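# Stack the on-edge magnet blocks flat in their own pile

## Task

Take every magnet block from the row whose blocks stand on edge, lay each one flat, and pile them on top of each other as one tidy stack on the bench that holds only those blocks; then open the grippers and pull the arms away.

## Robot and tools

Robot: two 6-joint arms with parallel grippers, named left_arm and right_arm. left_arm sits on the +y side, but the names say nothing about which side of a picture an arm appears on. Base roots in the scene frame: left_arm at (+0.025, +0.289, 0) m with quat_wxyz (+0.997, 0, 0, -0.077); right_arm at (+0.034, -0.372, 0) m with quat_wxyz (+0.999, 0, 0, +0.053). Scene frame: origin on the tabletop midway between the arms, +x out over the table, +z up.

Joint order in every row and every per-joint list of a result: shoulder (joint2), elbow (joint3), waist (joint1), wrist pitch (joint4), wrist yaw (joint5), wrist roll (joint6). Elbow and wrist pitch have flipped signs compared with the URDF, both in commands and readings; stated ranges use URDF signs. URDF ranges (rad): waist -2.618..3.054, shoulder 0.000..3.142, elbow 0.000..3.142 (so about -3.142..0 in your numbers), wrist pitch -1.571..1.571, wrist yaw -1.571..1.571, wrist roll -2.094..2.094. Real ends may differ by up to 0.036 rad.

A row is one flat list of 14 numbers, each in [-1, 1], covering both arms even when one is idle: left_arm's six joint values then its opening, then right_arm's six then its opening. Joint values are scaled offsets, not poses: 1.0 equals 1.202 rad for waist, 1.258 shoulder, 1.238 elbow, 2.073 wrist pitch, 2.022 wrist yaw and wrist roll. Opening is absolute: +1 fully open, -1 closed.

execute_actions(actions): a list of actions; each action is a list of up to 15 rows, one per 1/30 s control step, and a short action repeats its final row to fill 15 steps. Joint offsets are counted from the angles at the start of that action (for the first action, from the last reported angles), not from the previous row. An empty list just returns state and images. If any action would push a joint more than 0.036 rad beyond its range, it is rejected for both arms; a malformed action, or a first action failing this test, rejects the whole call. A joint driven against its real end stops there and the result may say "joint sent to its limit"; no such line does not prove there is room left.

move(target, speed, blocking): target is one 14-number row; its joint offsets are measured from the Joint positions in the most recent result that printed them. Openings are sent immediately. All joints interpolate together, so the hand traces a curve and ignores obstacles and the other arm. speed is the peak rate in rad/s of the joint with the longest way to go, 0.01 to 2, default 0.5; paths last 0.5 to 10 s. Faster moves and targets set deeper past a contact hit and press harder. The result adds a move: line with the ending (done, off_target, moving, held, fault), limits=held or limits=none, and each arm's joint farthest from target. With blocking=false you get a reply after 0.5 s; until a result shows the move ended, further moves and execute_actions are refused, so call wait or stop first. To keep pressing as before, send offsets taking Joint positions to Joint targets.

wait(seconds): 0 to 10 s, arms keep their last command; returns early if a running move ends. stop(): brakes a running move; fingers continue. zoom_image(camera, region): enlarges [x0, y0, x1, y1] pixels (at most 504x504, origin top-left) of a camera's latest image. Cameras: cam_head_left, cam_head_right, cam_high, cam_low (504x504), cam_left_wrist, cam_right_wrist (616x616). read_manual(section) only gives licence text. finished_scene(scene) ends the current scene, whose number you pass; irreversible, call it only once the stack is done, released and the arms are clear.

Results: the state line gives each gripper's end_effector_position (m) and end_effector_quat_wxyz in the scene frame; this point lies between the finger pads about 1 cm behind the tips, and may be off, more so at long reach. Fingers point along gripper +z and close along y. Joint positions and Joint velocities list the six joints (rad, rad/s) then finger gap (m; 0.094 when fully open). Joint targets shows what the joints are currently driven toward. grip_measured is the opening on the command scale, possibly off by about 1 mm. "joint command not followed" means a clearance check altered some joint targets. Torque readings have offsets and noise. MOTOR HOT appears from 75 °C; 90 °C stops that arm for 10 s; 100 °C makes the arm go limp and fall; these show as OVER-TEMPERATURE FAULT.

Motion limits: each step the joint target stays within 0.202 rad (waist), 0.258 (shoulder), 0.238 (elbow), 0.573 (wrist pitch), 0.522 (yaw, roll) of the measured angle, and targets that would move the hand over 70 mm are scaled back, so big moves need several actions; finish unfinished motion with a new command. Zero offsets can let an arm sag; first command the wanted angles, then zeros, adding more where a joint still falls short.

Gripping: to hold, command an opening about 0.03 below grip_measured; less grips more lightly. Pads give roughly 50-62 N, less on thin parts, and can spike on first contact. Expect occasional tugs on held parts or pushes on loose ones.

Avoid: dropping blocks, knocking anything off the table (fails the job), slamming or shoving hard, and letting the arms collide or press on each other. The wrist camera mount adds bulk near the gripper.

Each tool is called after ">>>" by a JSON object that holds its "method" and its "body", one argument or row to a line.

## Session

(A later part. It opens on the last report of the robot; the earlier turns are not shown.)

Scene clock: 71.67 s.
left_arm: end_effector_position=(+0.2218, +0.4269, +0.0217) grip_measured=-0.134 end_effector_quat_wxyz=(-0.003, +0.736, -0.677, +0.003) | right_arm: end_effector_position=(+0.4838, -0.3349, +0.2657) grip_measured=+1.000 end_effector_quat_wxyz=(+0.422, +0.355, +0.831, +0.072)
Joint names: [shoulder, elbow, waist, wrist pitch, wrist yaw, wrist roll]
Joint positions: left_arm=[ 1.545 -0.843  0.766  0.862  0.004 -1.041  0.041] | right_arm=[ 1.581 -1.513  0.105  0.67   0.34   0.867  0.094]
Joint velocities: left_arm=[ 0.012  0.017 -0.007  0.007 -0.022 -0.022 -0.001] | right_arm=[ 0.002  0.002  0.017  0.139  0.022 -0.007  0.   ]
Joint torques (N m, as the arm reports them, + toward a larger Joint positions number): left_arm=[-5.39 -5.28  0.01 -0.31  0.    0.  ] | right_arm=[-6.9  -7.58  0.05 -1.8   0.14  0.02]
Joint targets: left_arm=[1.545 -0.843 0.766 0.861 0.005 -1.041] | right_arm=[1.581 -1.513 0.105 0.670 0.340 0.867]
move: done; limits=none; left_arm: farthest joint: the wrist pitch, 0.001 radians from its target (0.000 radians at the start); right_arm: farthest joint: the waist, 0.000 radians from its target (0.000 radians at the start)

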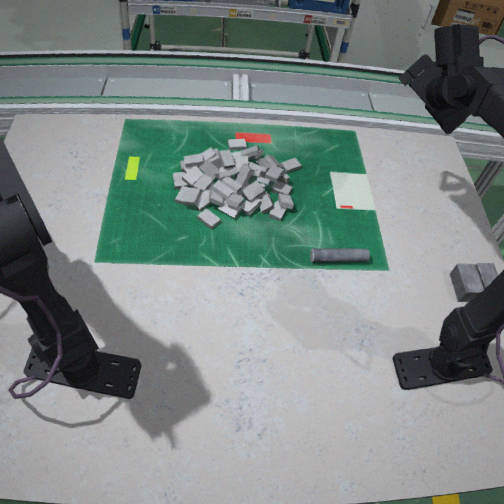

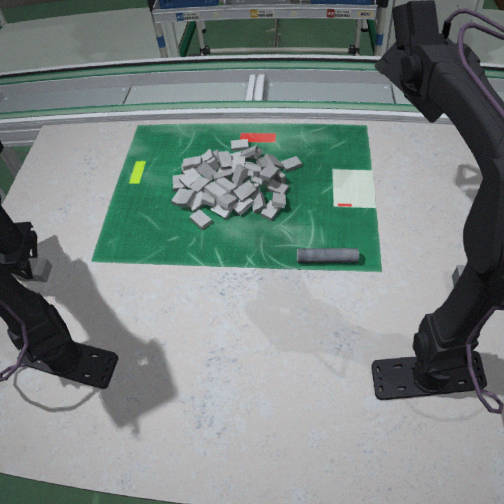

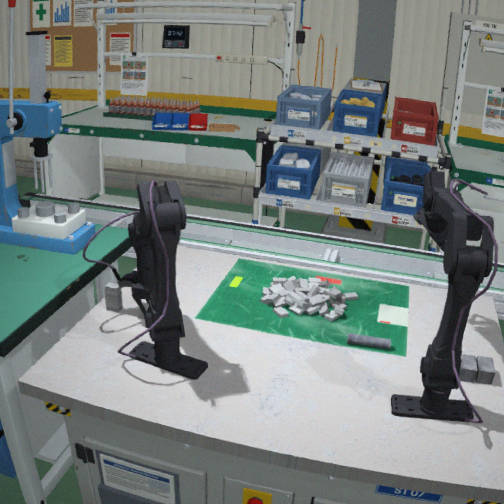

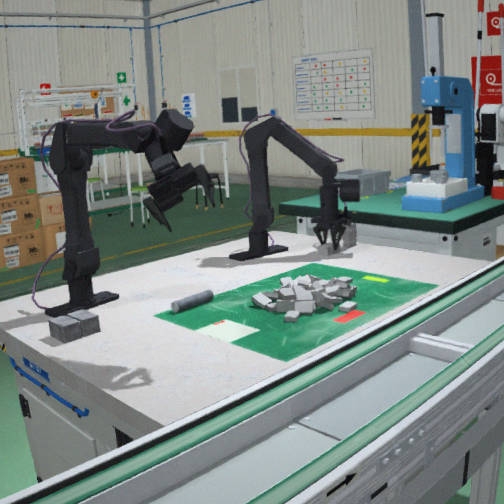

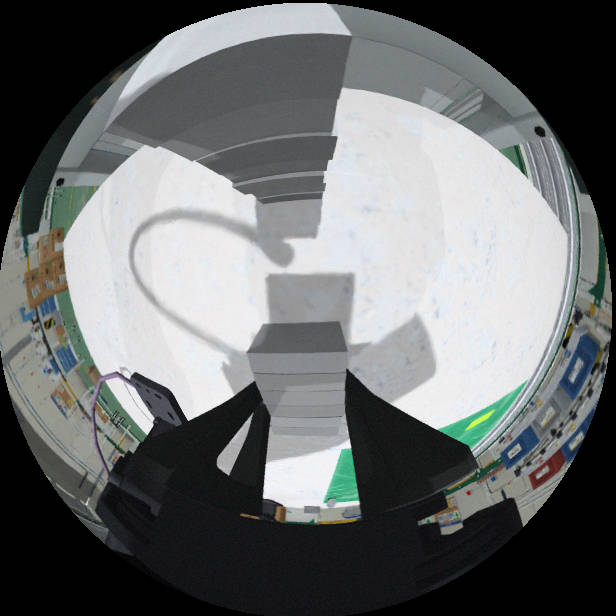

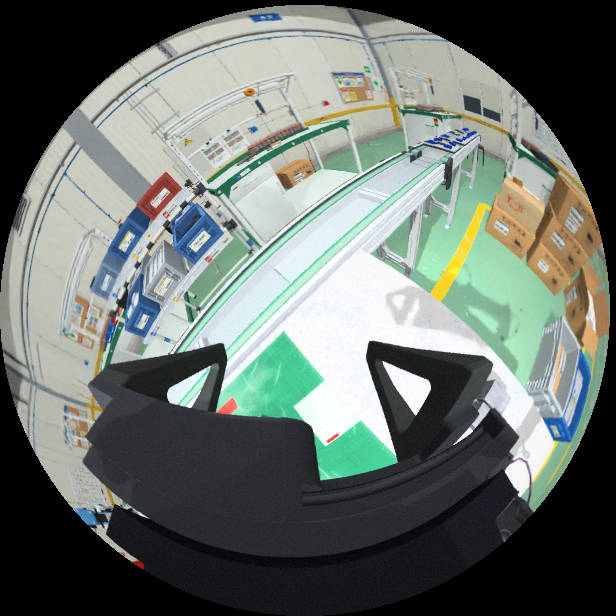

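>>> {"method": "move", "body": {
  "target": [-0.06,-0.13,-0.02,0.1,0,0,-0.25,0,0,0,0,0,0,1],
  "speed": 0.3
}}

>>> {"method": "move", "body": {
  "target": [-0.03,-0.17,-0.75,0,0,0.515,-0.25,0,0,-0.45,0,0,0,1],
  "speed": 0.8
}}

Scene clock: 85.67 s.
left_arm: end_effector_position=(+0.2268, +0.4260, +0.0645) grip_measured=-0.134 end_effector_quat_wxyz=(-0.003, +0.731, -0.683, +0.003) | right_arm: end_effector_position=(+0.4838, -0.3349, +0.2657) grip_measured=+1.000 end_effector_quat_wxyz=(+0.422, +0.355, +0.831, +0.072)
Joint names: [shoulder, elbow, waist, wrist pitch, wrist yaw, wrist roll]
Joint positions: left_arm=[ 1.495 -0.978  0.752  1.047  0.005 -1.041  0.041] | right_arm=[ 1.581 -1.513  0.105  0.67   0.34   0.867  0.094]
Joint velocities: left_arm=[-0.017  0.007 -0.007 -0.007  0.051 -0.022 -0.   ] | right_arm=[ 0.007  0.002  0.012  0.037 -0.007  0.066  0.   ]
Joint torques (N m, as the arm reports them, + toward a larger Joint positions number): left_arm=[-7.25 -7.47 -0.78 -0.05  0.    0.  ] | right_arm=[-6.85 -7.53 -0.03 -1.78  0.13  0.04]
Joint targets: left_arm=[1.470 -1.004 0.742 1.069 0.005 -1.041] | right_arm=[1.581 -1.513 0.105 0.670 0.340 0.867]
move: off_target (left_arm); limits=none; left_arm: farthest joint: the shoulder, 0.026 radians from its target (0.076 radians at the start); right_arm: farthest joint: the waist, 0.000 radians from its target (0.000 radians at the start)

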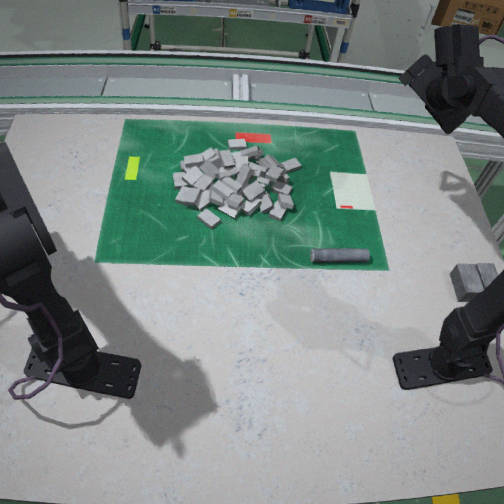

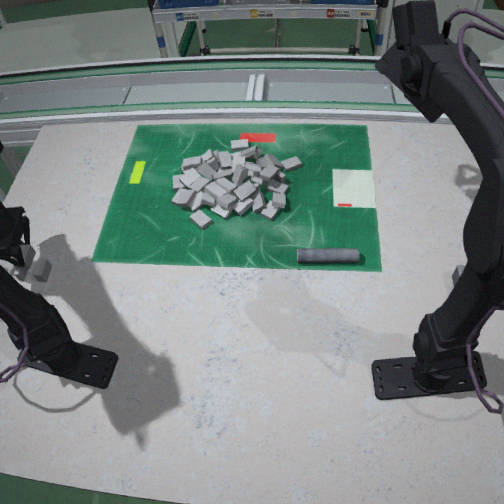

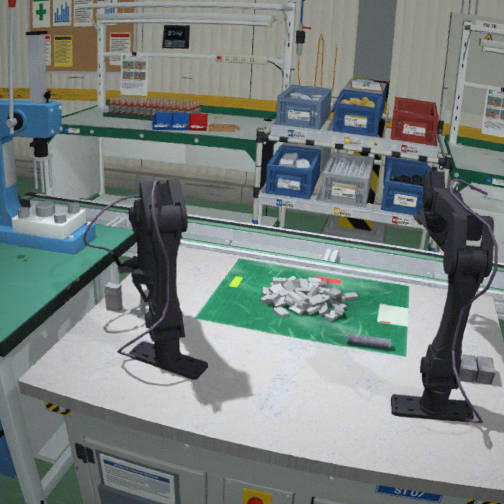

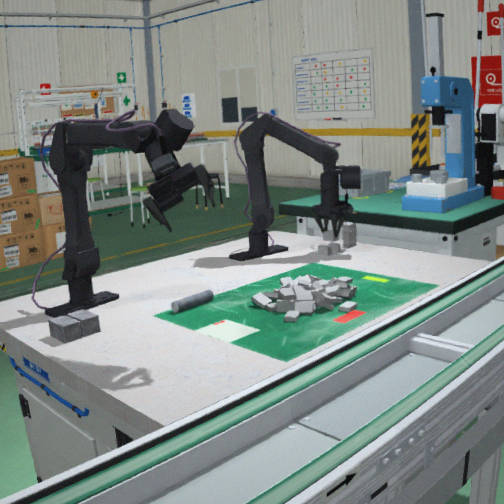

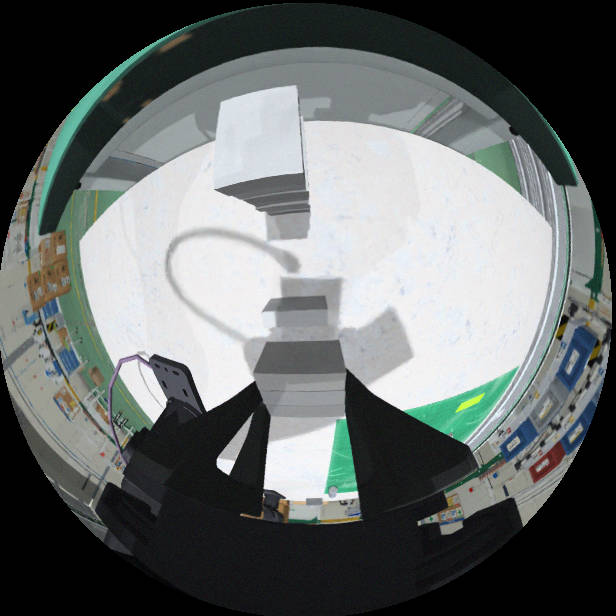

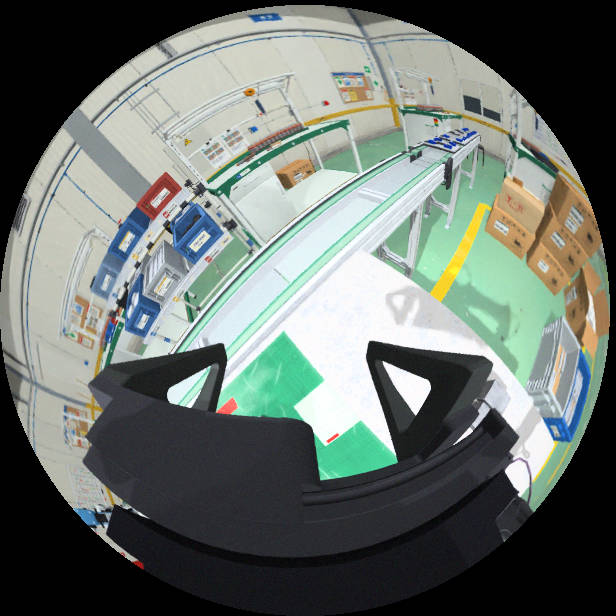

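Scene clock: 87.83 s.
left_arm: end_effector_position=(+0.3084, +0.1999, +0.1134) grip_measured=-0.134 end_effector_quat_wxyz=(+0.091, +0.147, +0.985, -0.019) | right_arm: end_effector_position=(+0.4396, -0.5700, +0.2655) grip_measured=+1.000 end_effector_quat_wxyz=(+0.425, +0.563, +0.708, -0.041)
Joint names: [shoulder, elbow, waist, wrist pitch, wrist yaw, wrist roll]
Joint positions: left_arm=[ 1.495 -1.158 -0.147  1.048  0.009 -0.006  0.041] | right_arm=[ 1.581 -1.513 -0.432  0.67   0.337  0.867  0.094]
Joint velocities: left_arm=[-0.002  0.002 -0.002 -0.022 -0.022  0.051  0.001] | right_arm=[ 0.007  0.002 -0.002  0.051  0.022  0.007  0.   ]
Joint torques (N m, as the arm reports them, + toward a larger Joint positions number): left_arm=[-8.74 -8.22 -0.18 -0.69 -0.03  0.06] | right_arm=[-6.87 -7.52 -0.22 -1.8   0.16  0.03]
Joint targets: left_arm=[1.457 -1.188 -0.150 1.048 0.005 -0.000] | right_arm=[1.581 -1.513 -0.436 0.670 0.340 0.867]
move: off_target (left_arm); limits=none; left_arm: farthest joint: the shoulder, 0.038 radians from its target (0.038 radians at the start); right_arm: farthest joint: the waist, 0.004 radians from its target (0.541 radians at the start)

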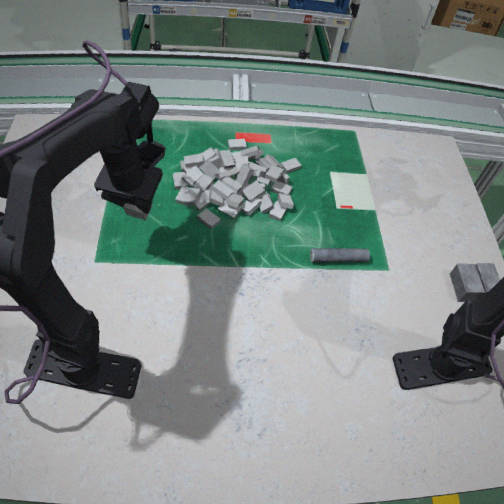

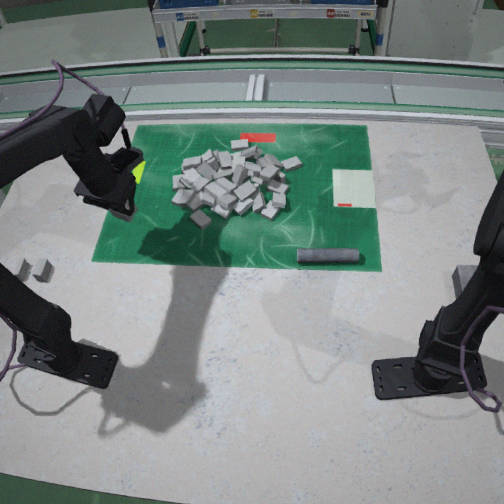

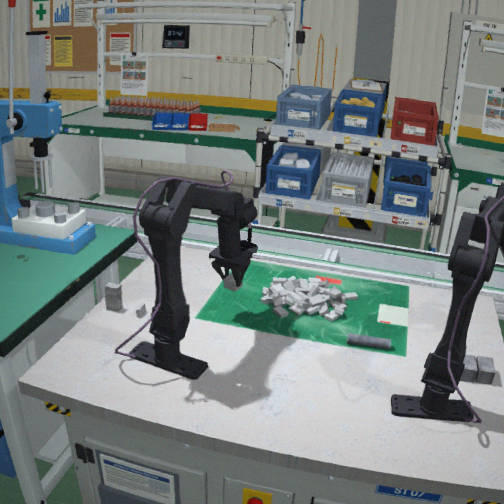

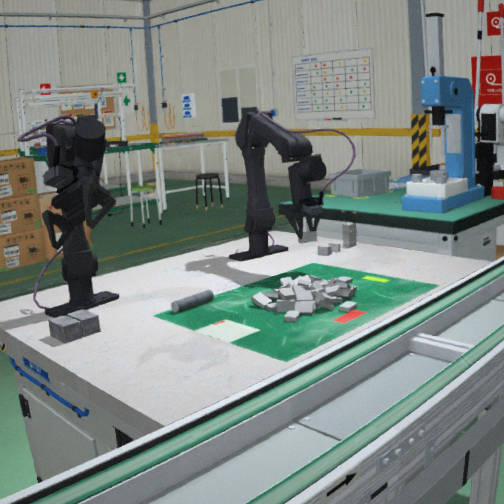

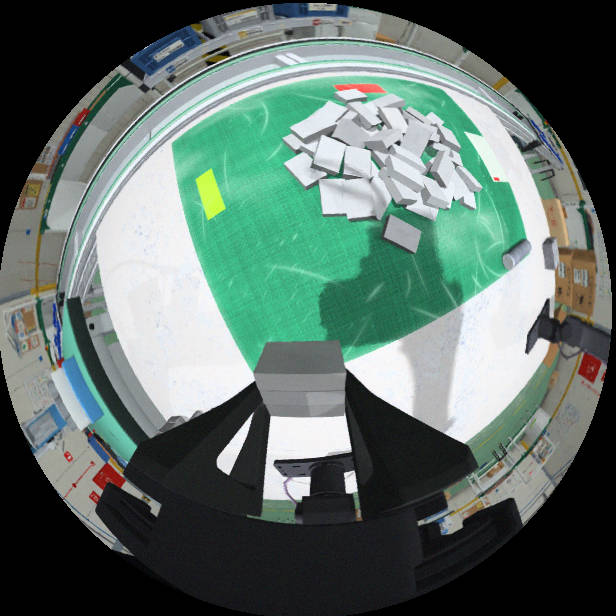

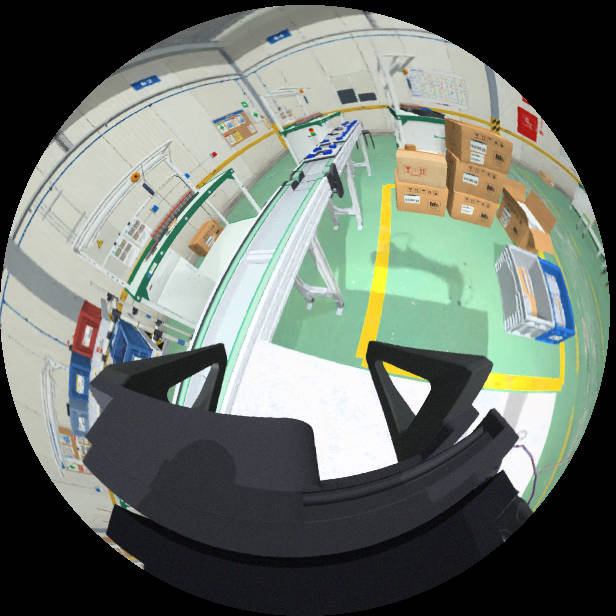

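>>> {"method": "move", "body": {
  "target": [0.04,0.181,-0.67,-0.05,0,0,-0.25,0,0,0,0,0,0,1],
  "speed": 0.8
}}

>>> {"method": "move", "body": {
  "target": [0.024,0.042,0,-0.044,0,0,-0.25,0,0,0,0,0,0,1],
  "speed": 0.15
}}

Scene clock: 102.77 s.
left_arm: end_effector_position=(+0.1361, +0.0660, +0.0432) grip_measured=-0.135 end_effector_quat_wxyz=(-0.002, +0.522, +0.853, -0.006) | right_arm: end_effector_position=(+0.4396, -0.5700, +0.2655) grip_measured=+1.000 end_effector_quat_wxyz=(+0.425, +0.563, +0.708, -0.041)
Joint names: [shoulder, elbow, waist, wrist pitch, wrist yaw, wrist roll]
Joint positions: left_arm=[ 1.545 -0.936 -0.949  0.96   0.012 -0.005  0.041] | right_arm=[ 1.581 -1.513 -0.432  0.67   0.337  0.867  0.094]
Joint velocities: left_arm=[-0.012 -0.007 -0.002 -0.051  0.007 -0.095  0.   ] | right_arm=[-0.012  0.012 -0.007 -0.022 -0.007  0.081  0.   ]
Joint torques (N m, as the arm reports them, + toward a larger Joint positions number): left_arm=[-5.59 -5.35 -0.27 -0.45 -0.03  0.  ] | right_arm=[-6.88 -7.51  0.   -1.79  0.13  0.03]
Joint targets: left_arm=[1.546 -0.934 -0.952 0.944 0.009 -0.006] | right_arm=[1.581 -1.513 -0.432 0.670 0.337 0.867]
move: done; limits=none; left_arm: farthest joint: the wrist pitch, 0.015 radians from its target (0.103 radians at the start); right_arm: farthest joint: the waist, 0.000 radians from its target (0.000 radians at the start)

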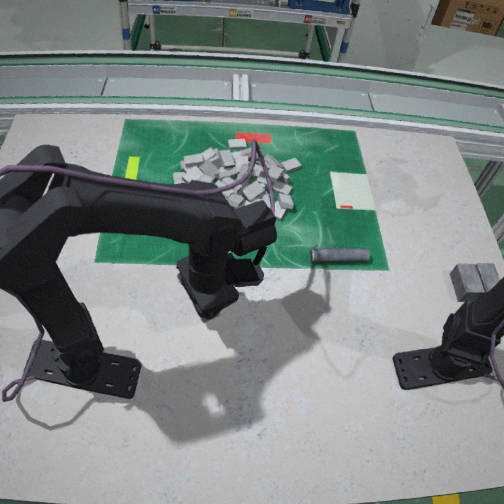

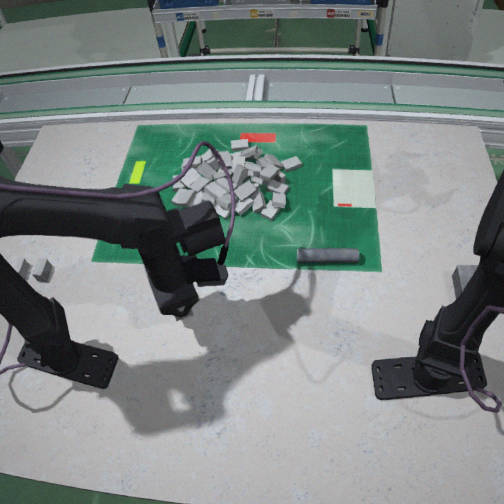

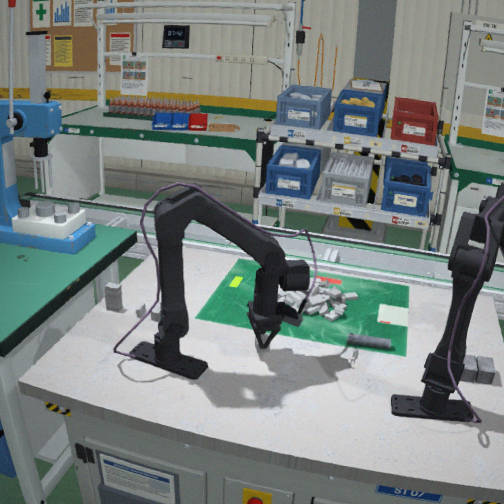

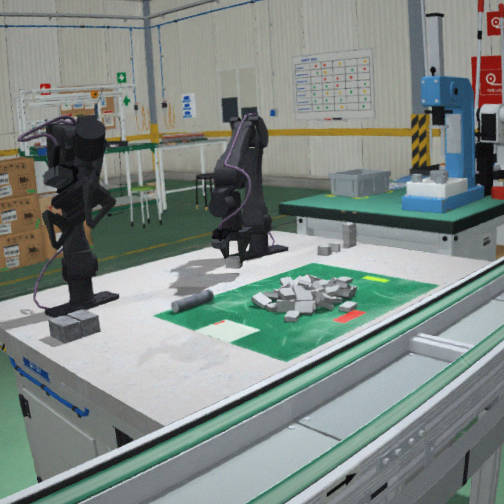

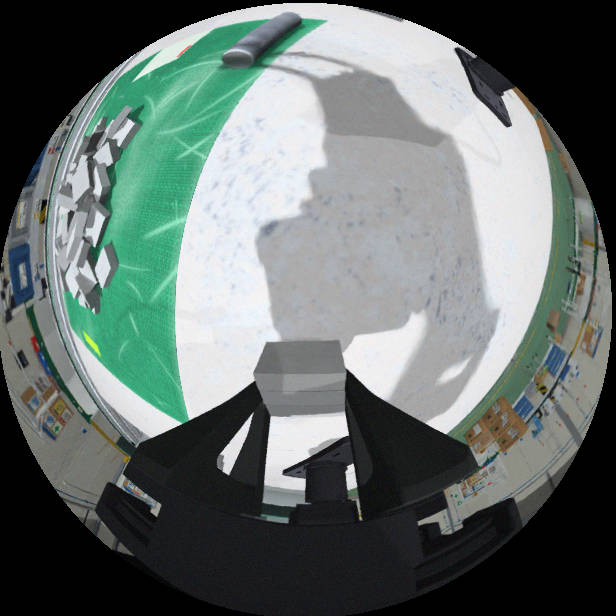

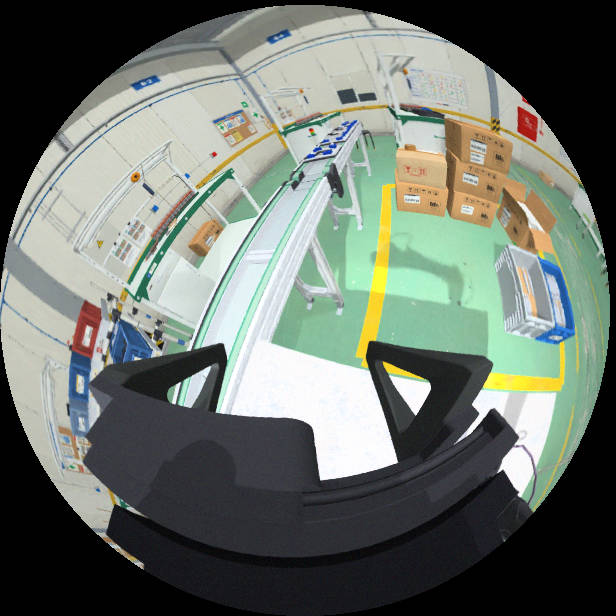

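Scene clock: 103.93 s.
left_arm: end_effector_position=(+0.1360, +0.0663, +0.0258) grip_measured=-0.135 end_effector_quat_wxyz=(-0.002, +0.522, +0.853, -0.006) | right_arm: end_effector_position=(+0.4396, -0.5700, +0.2655) grip_measured=+1.000 end_effector_quat_wxyz=(+0.425, +0.563, +0.708, -0.041)
Joint names: [shoulder, elbow, waist, wrist pitch, wrist yaw, wrist roll]
Joint positions: left_arm=[ 1.572 -0.888 -0.949  0.884  0.012 -0.005  0.041] | right_arm=[ 1.581 -1.513 -0.432  0.67   0.337  0.867  0.094]
Joint velocities: left_arm=[-0.002  0.007  0.012 -0.007 -0.051 -0.007 -0.001] | right_arm=[-0.007  0.012  0.007  0.022 -0.11  -0.007  0.   ]
Joint torques (N m, as the arm reports them, + toward a larger Joint positions number): left_arm=[-5.51 -5.02  0.01 -0.46  0.   -0.01] | right_arm=[-6.84 -7.47 -0.03 -1.8   0.12  0.05]
Joint targets: left_arm=[1.575 -0.884 -0.949 0.868 0.012 -0.005] | right_arm=[1.581 -1.513 -0.432 0.670 0.337 0.867]
move: done; limits=none; left_arm: farthest joint: the wrist pitch, 0.015 radians from its target (0.091 radians at the start); right_arm: farthest joint: the waist, 0.000 radians from its target (0.000 radians at the start)

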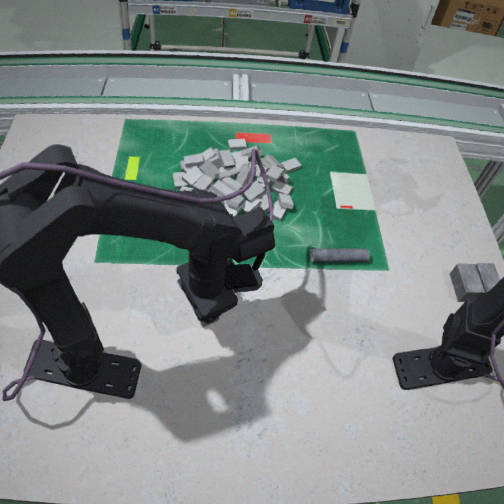

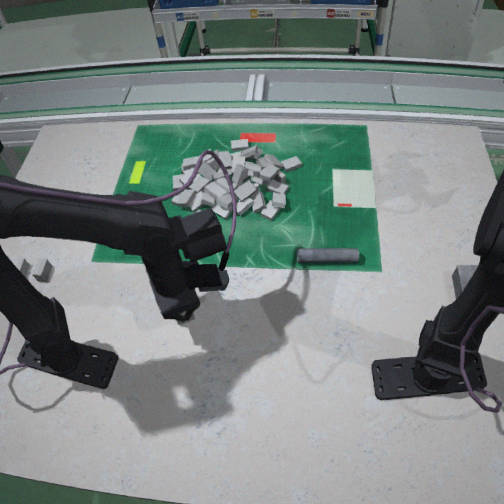

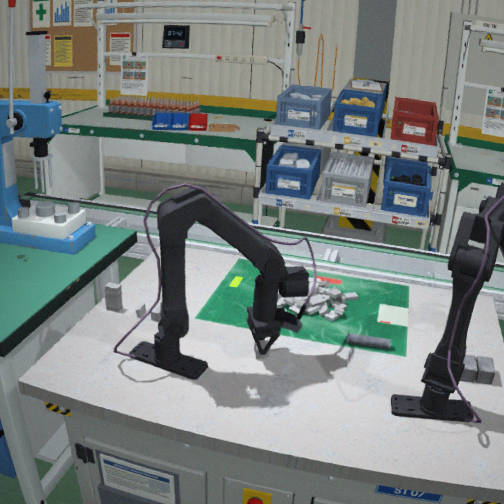

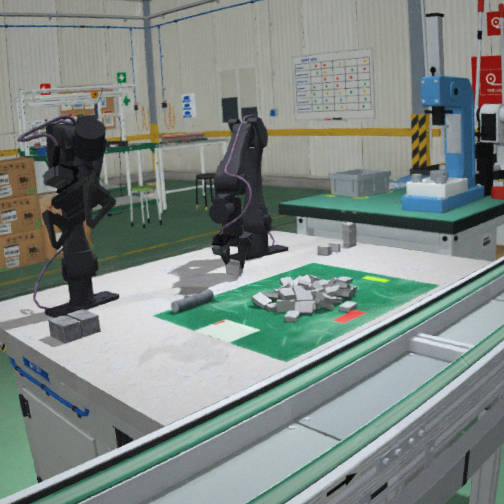

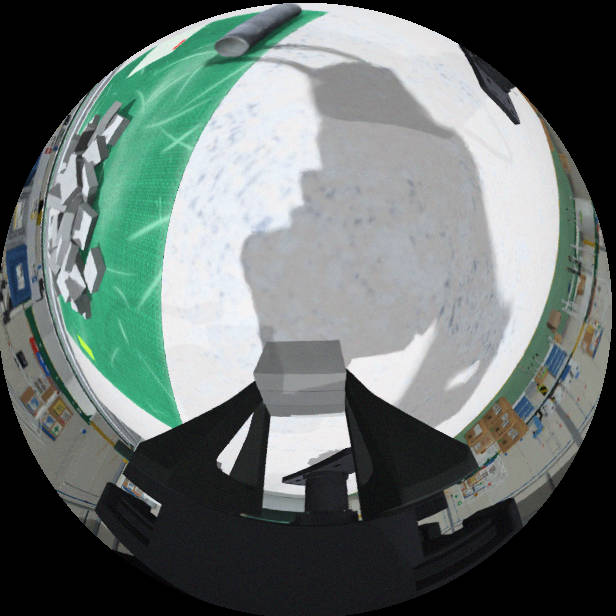

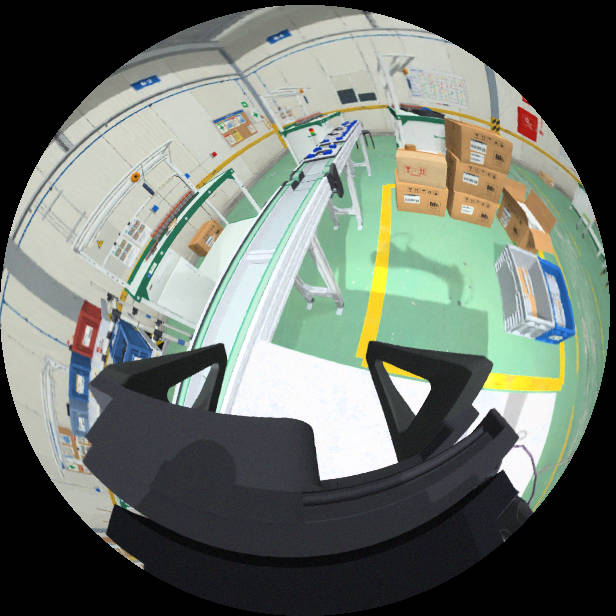

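>>> {"method": "move", "body": {
  "target": [0.016,0,0,-0.008,0,0,-0.25,0,0,0,0,0,0,1],
  "speed": 0.1
}}

>>> {"method": "move", "body": {
  "target": [0,0,0,0,0,0,0.3,0,0,0,0,0,0,1]
}}

>>> {"method": "move", "body": {
  "target": [0.448,-0.475,0,0.296,0,0,0.3,0,0,0,0,0,0,1],
  "speed": 0.4
}}

Scene clock: 111.57 s.
left_arm: end_effector_position=(+0.1354, +0.0674, +0.0221) grip_measured=-0.135 end_effector_quat_wxyz=(-0.009, +0.522, +0.853, -0.002) | right_arm: end_effector_position=(+0.4396, -0.5700, +0.2655) grip_measured=+1.000 end_effector_quat_wxyz=(+0.425, +0.563, +0.708, -0.041)
Joint names: [shoulder, elbow, waist, wrist pitch, wrist yaw, wrist roll]
Joint positions: left_arm=[ 1.589 -0.888 -0.949  0.883  0.012 -0.005  0.041] | right_arm=[ 1.581 -1.513 -0.432  0.67   0.337  0.867  0.094]
Joint velocities: left_arm=[ 0.007  0.007  0.012 -0.007  0.051  0.051  0.   ] | right_arm=[ 0.017  0.017 -0.007 -0.051  0.037 -0.095  0.   ]
Joint torques (N m, as the arm reports them, + toward a larger Joint positions number): left_arm=[-5.55 -5.29  0.01 -0.44  0.01 -0.01] | right_arm=[-6.88 -7.53 -0.04 -1.79  0.12  0.02]
Joint targets: left_arm=[1.593 -0.888 -0.949 0.867 0.012 -0.005] | right_arm=[1.581 -1.513 -0.432 0.670 0.337 0.867]
move: done; limits=none; left_arm: farthest joint: the wrist pitch, 0.016 radians from its target (0.016 radians at the start); right_arm: farthest joint: the waist, 0.000 radians from its target (0.000 radians at the start)

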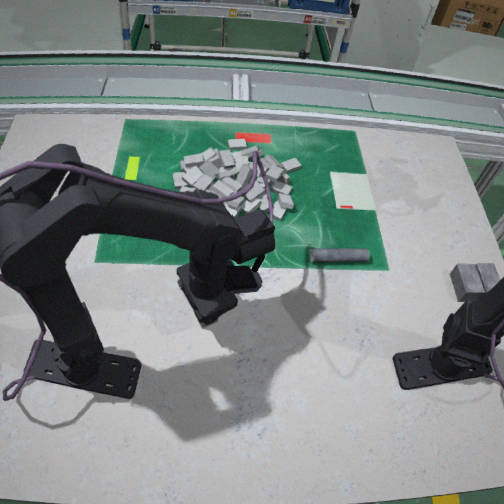

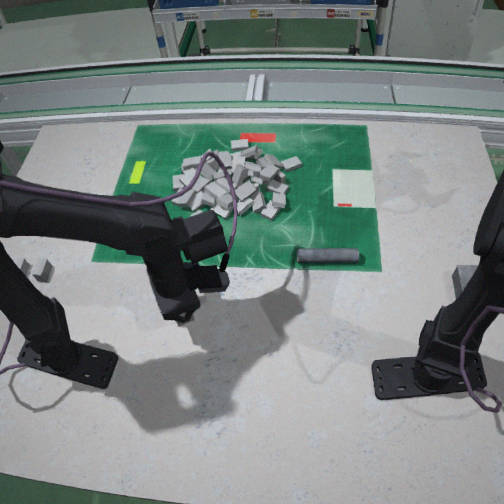

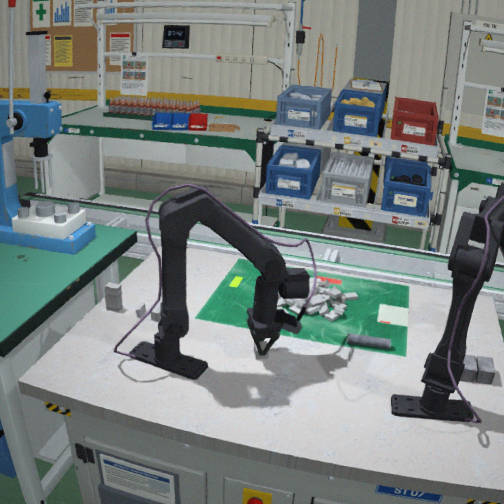

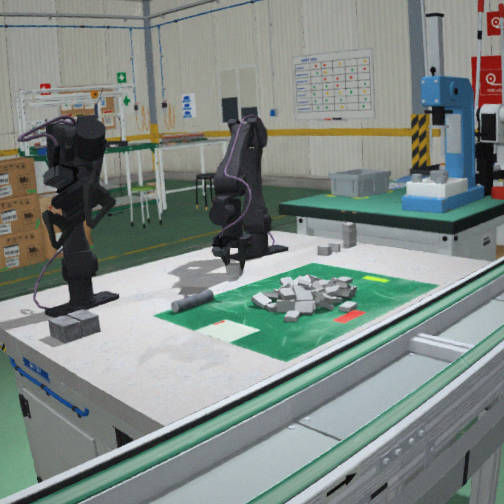

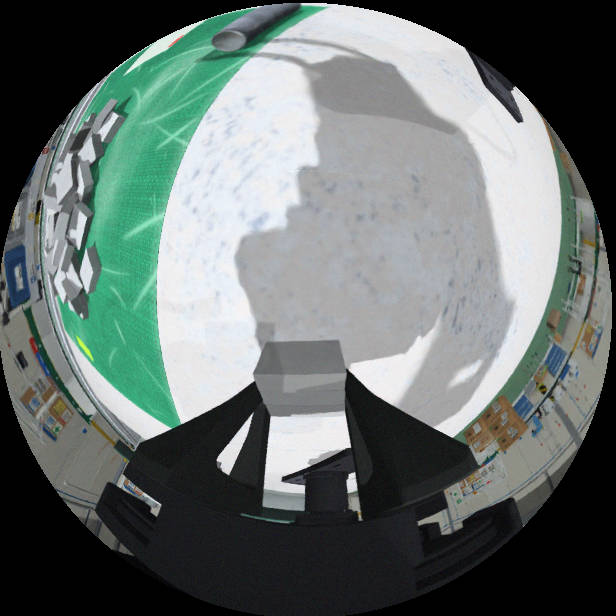

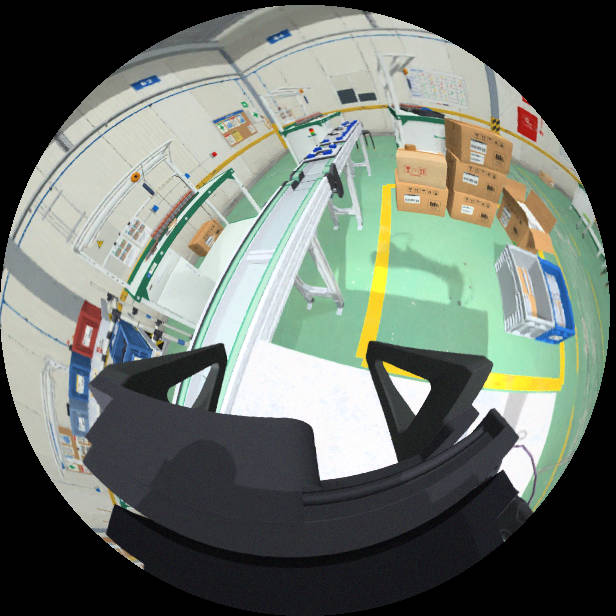

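Scene clock: 112.07 s.
left_arm: end_effector_position=(+0.1354, +0.0674, +0.0221) grip_measured=+0.298 end_effector_quat_wxyz=(-0.009, +0.522, +0.853, -0.002) | right_arm: end_effector_position=(+0.4396, -0.5700, +0.2655) grip_measured=+1.000 end_effector_quat_wxyz=(+0.425, +0.563, +0.708, -0.041)
Joint names: [shoulder, elbow, waist, wrist pitch, wrist yaw, wrist roll]
Joint positions: left_arm=[ 1.589 -0.888 -0.949  0.883  0.012 -0.005  0.061] | right_arm=[ 1.581 -1.513 -0.432  0.67   0.337  0.867  0.094]
Joint velocities: left_arm=[-0.017  0.002 -0.007 -0.022 -0.007 -0.007 -0.001] | right_arm=[ 0.012  0.017  0.012  0.066 -0.007  0.022  0.   ]
Joint torques (N m, as the arm reports them, + toward a larger Joint positions number): left_arm=[-5.86 -5.21 -0.02 -0.23  0.01  0.  ] | right_arm=[-6.91 -7.54  0.   -1.79  0.13  0.04]
Joint targets: left_arm=[1.589 -0.888 -0.949 0.883 0.012 -0.005] | right_arm=[1.581 -1.513 -0.432 0.670 0.337 0.867]
move: done; limits=none; left_arm: farthest joint: the waist, 0.000 radians from its target (0.000 radians at the start); right_arm: farthest joint: the waist, 0.000 radians from its target (0.000 radians at the start)

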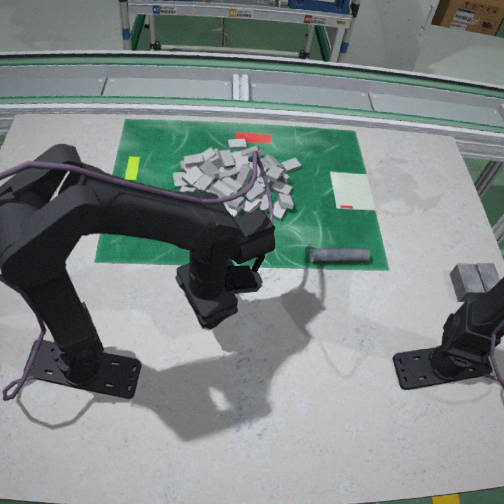

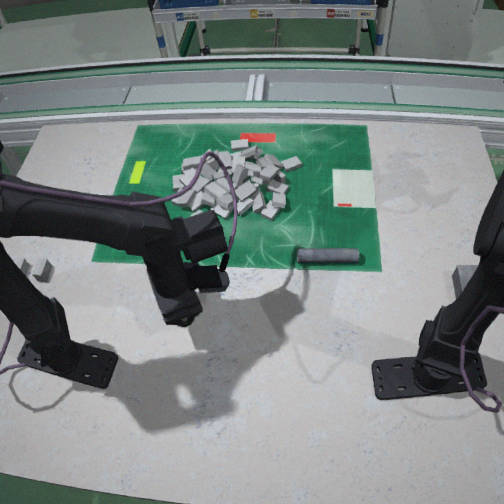

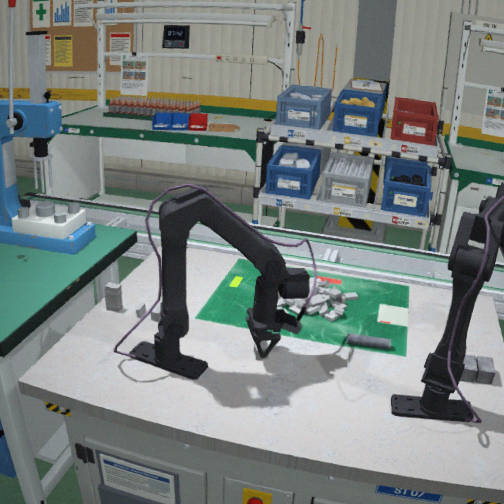

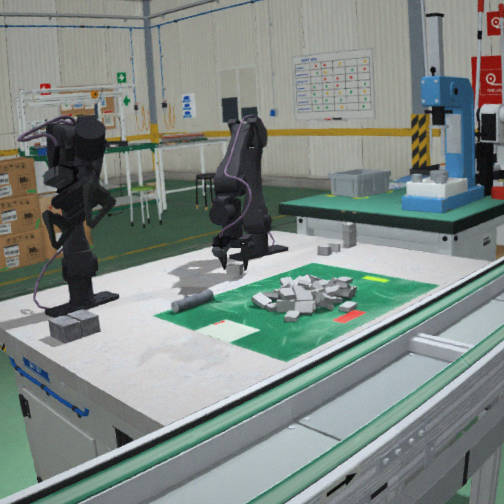

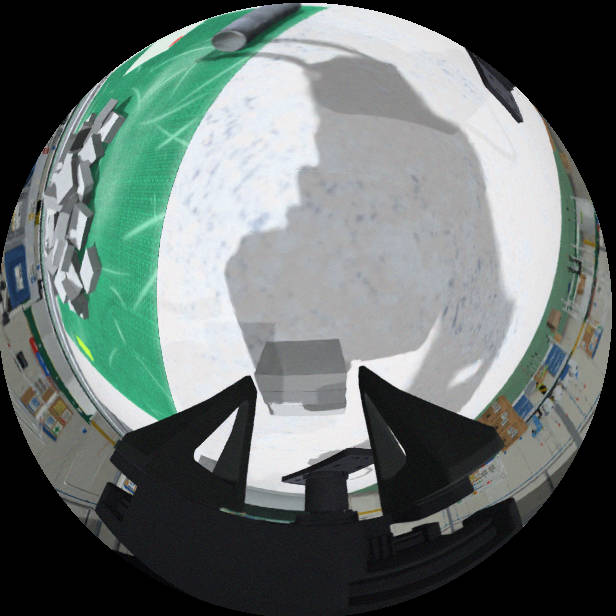

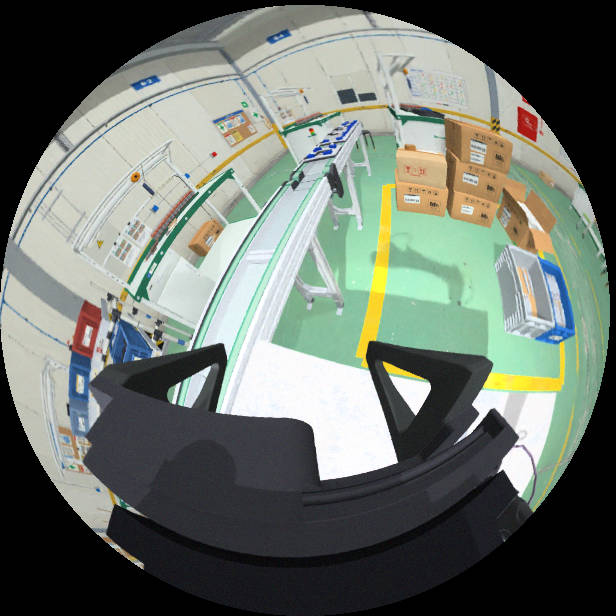

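Scene clock: 114.37 s.
left_arm: end_effector_position=(+0.1364, +0.0655, +0.0260) grip_measured=+0.298 end_effector_quat_wxyz=(-0.255, +0.497, +0.816, +0.151) | right_arm: end_effector_position=(+0.4396, -0.5700, +0.2655) grip_measured=+1.000 end_effector_quat_wxyz=(+0.425, +0.563, +0.708, -0.041)
Joint names: [shoulder, elbow, waist, wrist pitch, wrist yaw, wrist roll]
Joint positions: left_arm=[ 2.144 -1.454 -0.949  1.482  0.012 -0.005  0.061] | right_arm=[ 1.581 -1.513 -0.432  0.67   0.337  0.867  0.094]
Joint velocities: left_arm=[ 0.002 -0.017 -0.002  0.037 -0.037 -0.022  0.   ] | right_arm=[-0.007  0.007 -0.002 -0.037 -0.007 -0.007  0.   ]
Joint torques (N m, as the arm reports them, + toward a larger Joint positions number): left_arm=[-9.59 -5.95  0.01  1.24  0.01 -0.01] | right_arm=[-6.89 -7.54 -0.01 -1.78  0.12  0.04]
Joint targets: left_arm=[2.152 -1.476 -0.949 1.497 0.012 -0.005] | right_arm=[1.581 -1.513 -0.432 0.670 0.337 0.867]
move: off_target (left_arm); limits=none; left_arm: farthest joint: the elbow, 0.022 radians from its target (0.588 radians at the start); right_arm: farthest joint: the waist, 0.000 radians from its target (0.000 radians at the start)

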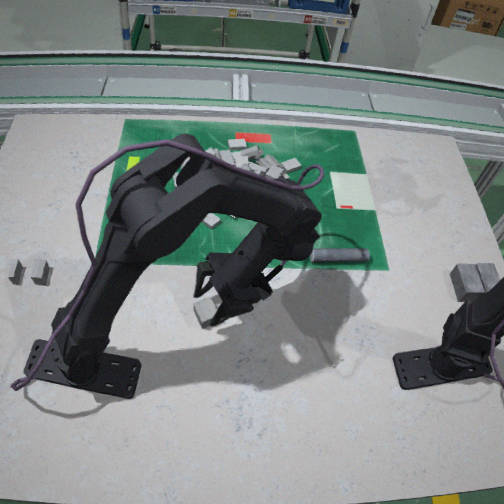

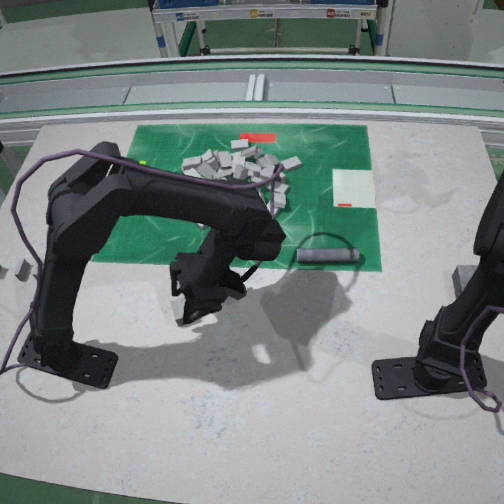

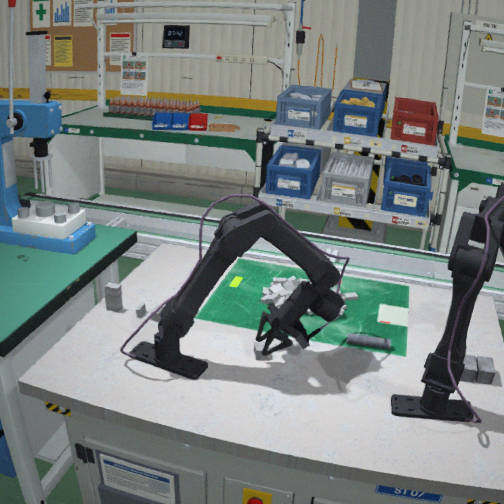

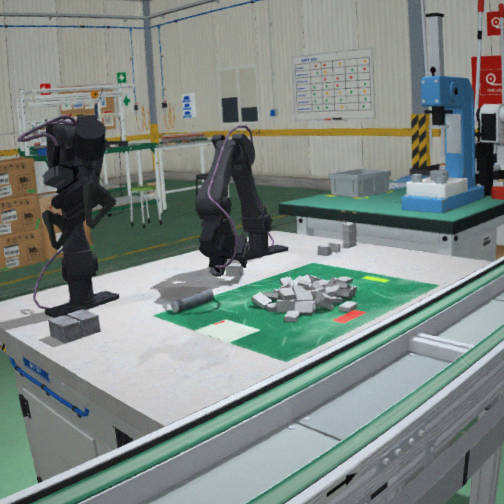

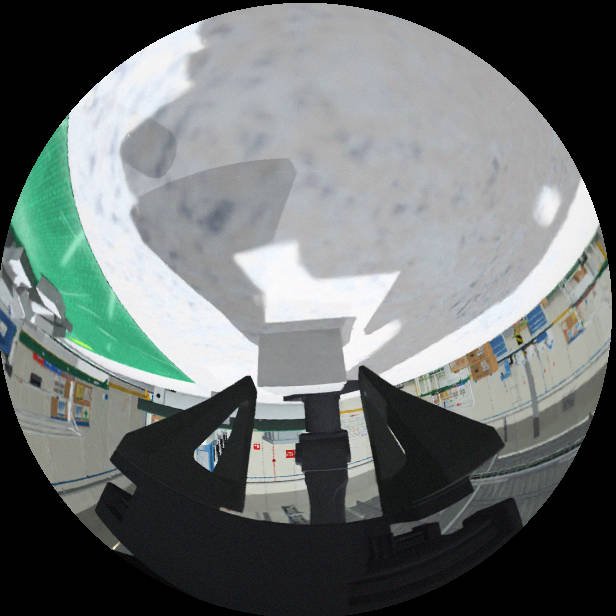

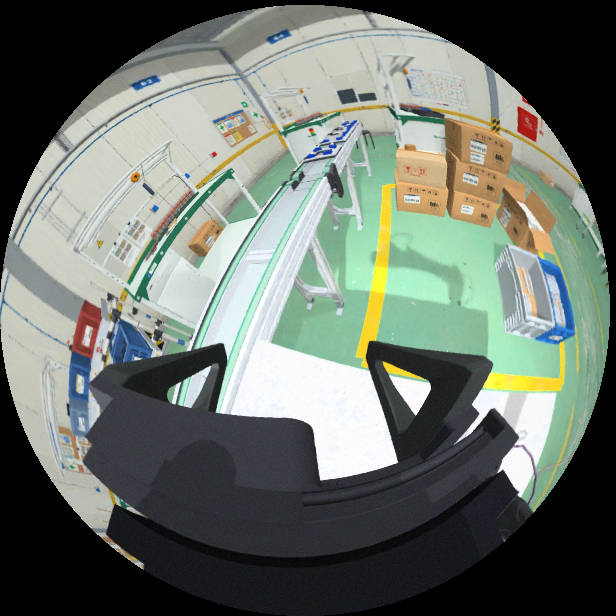

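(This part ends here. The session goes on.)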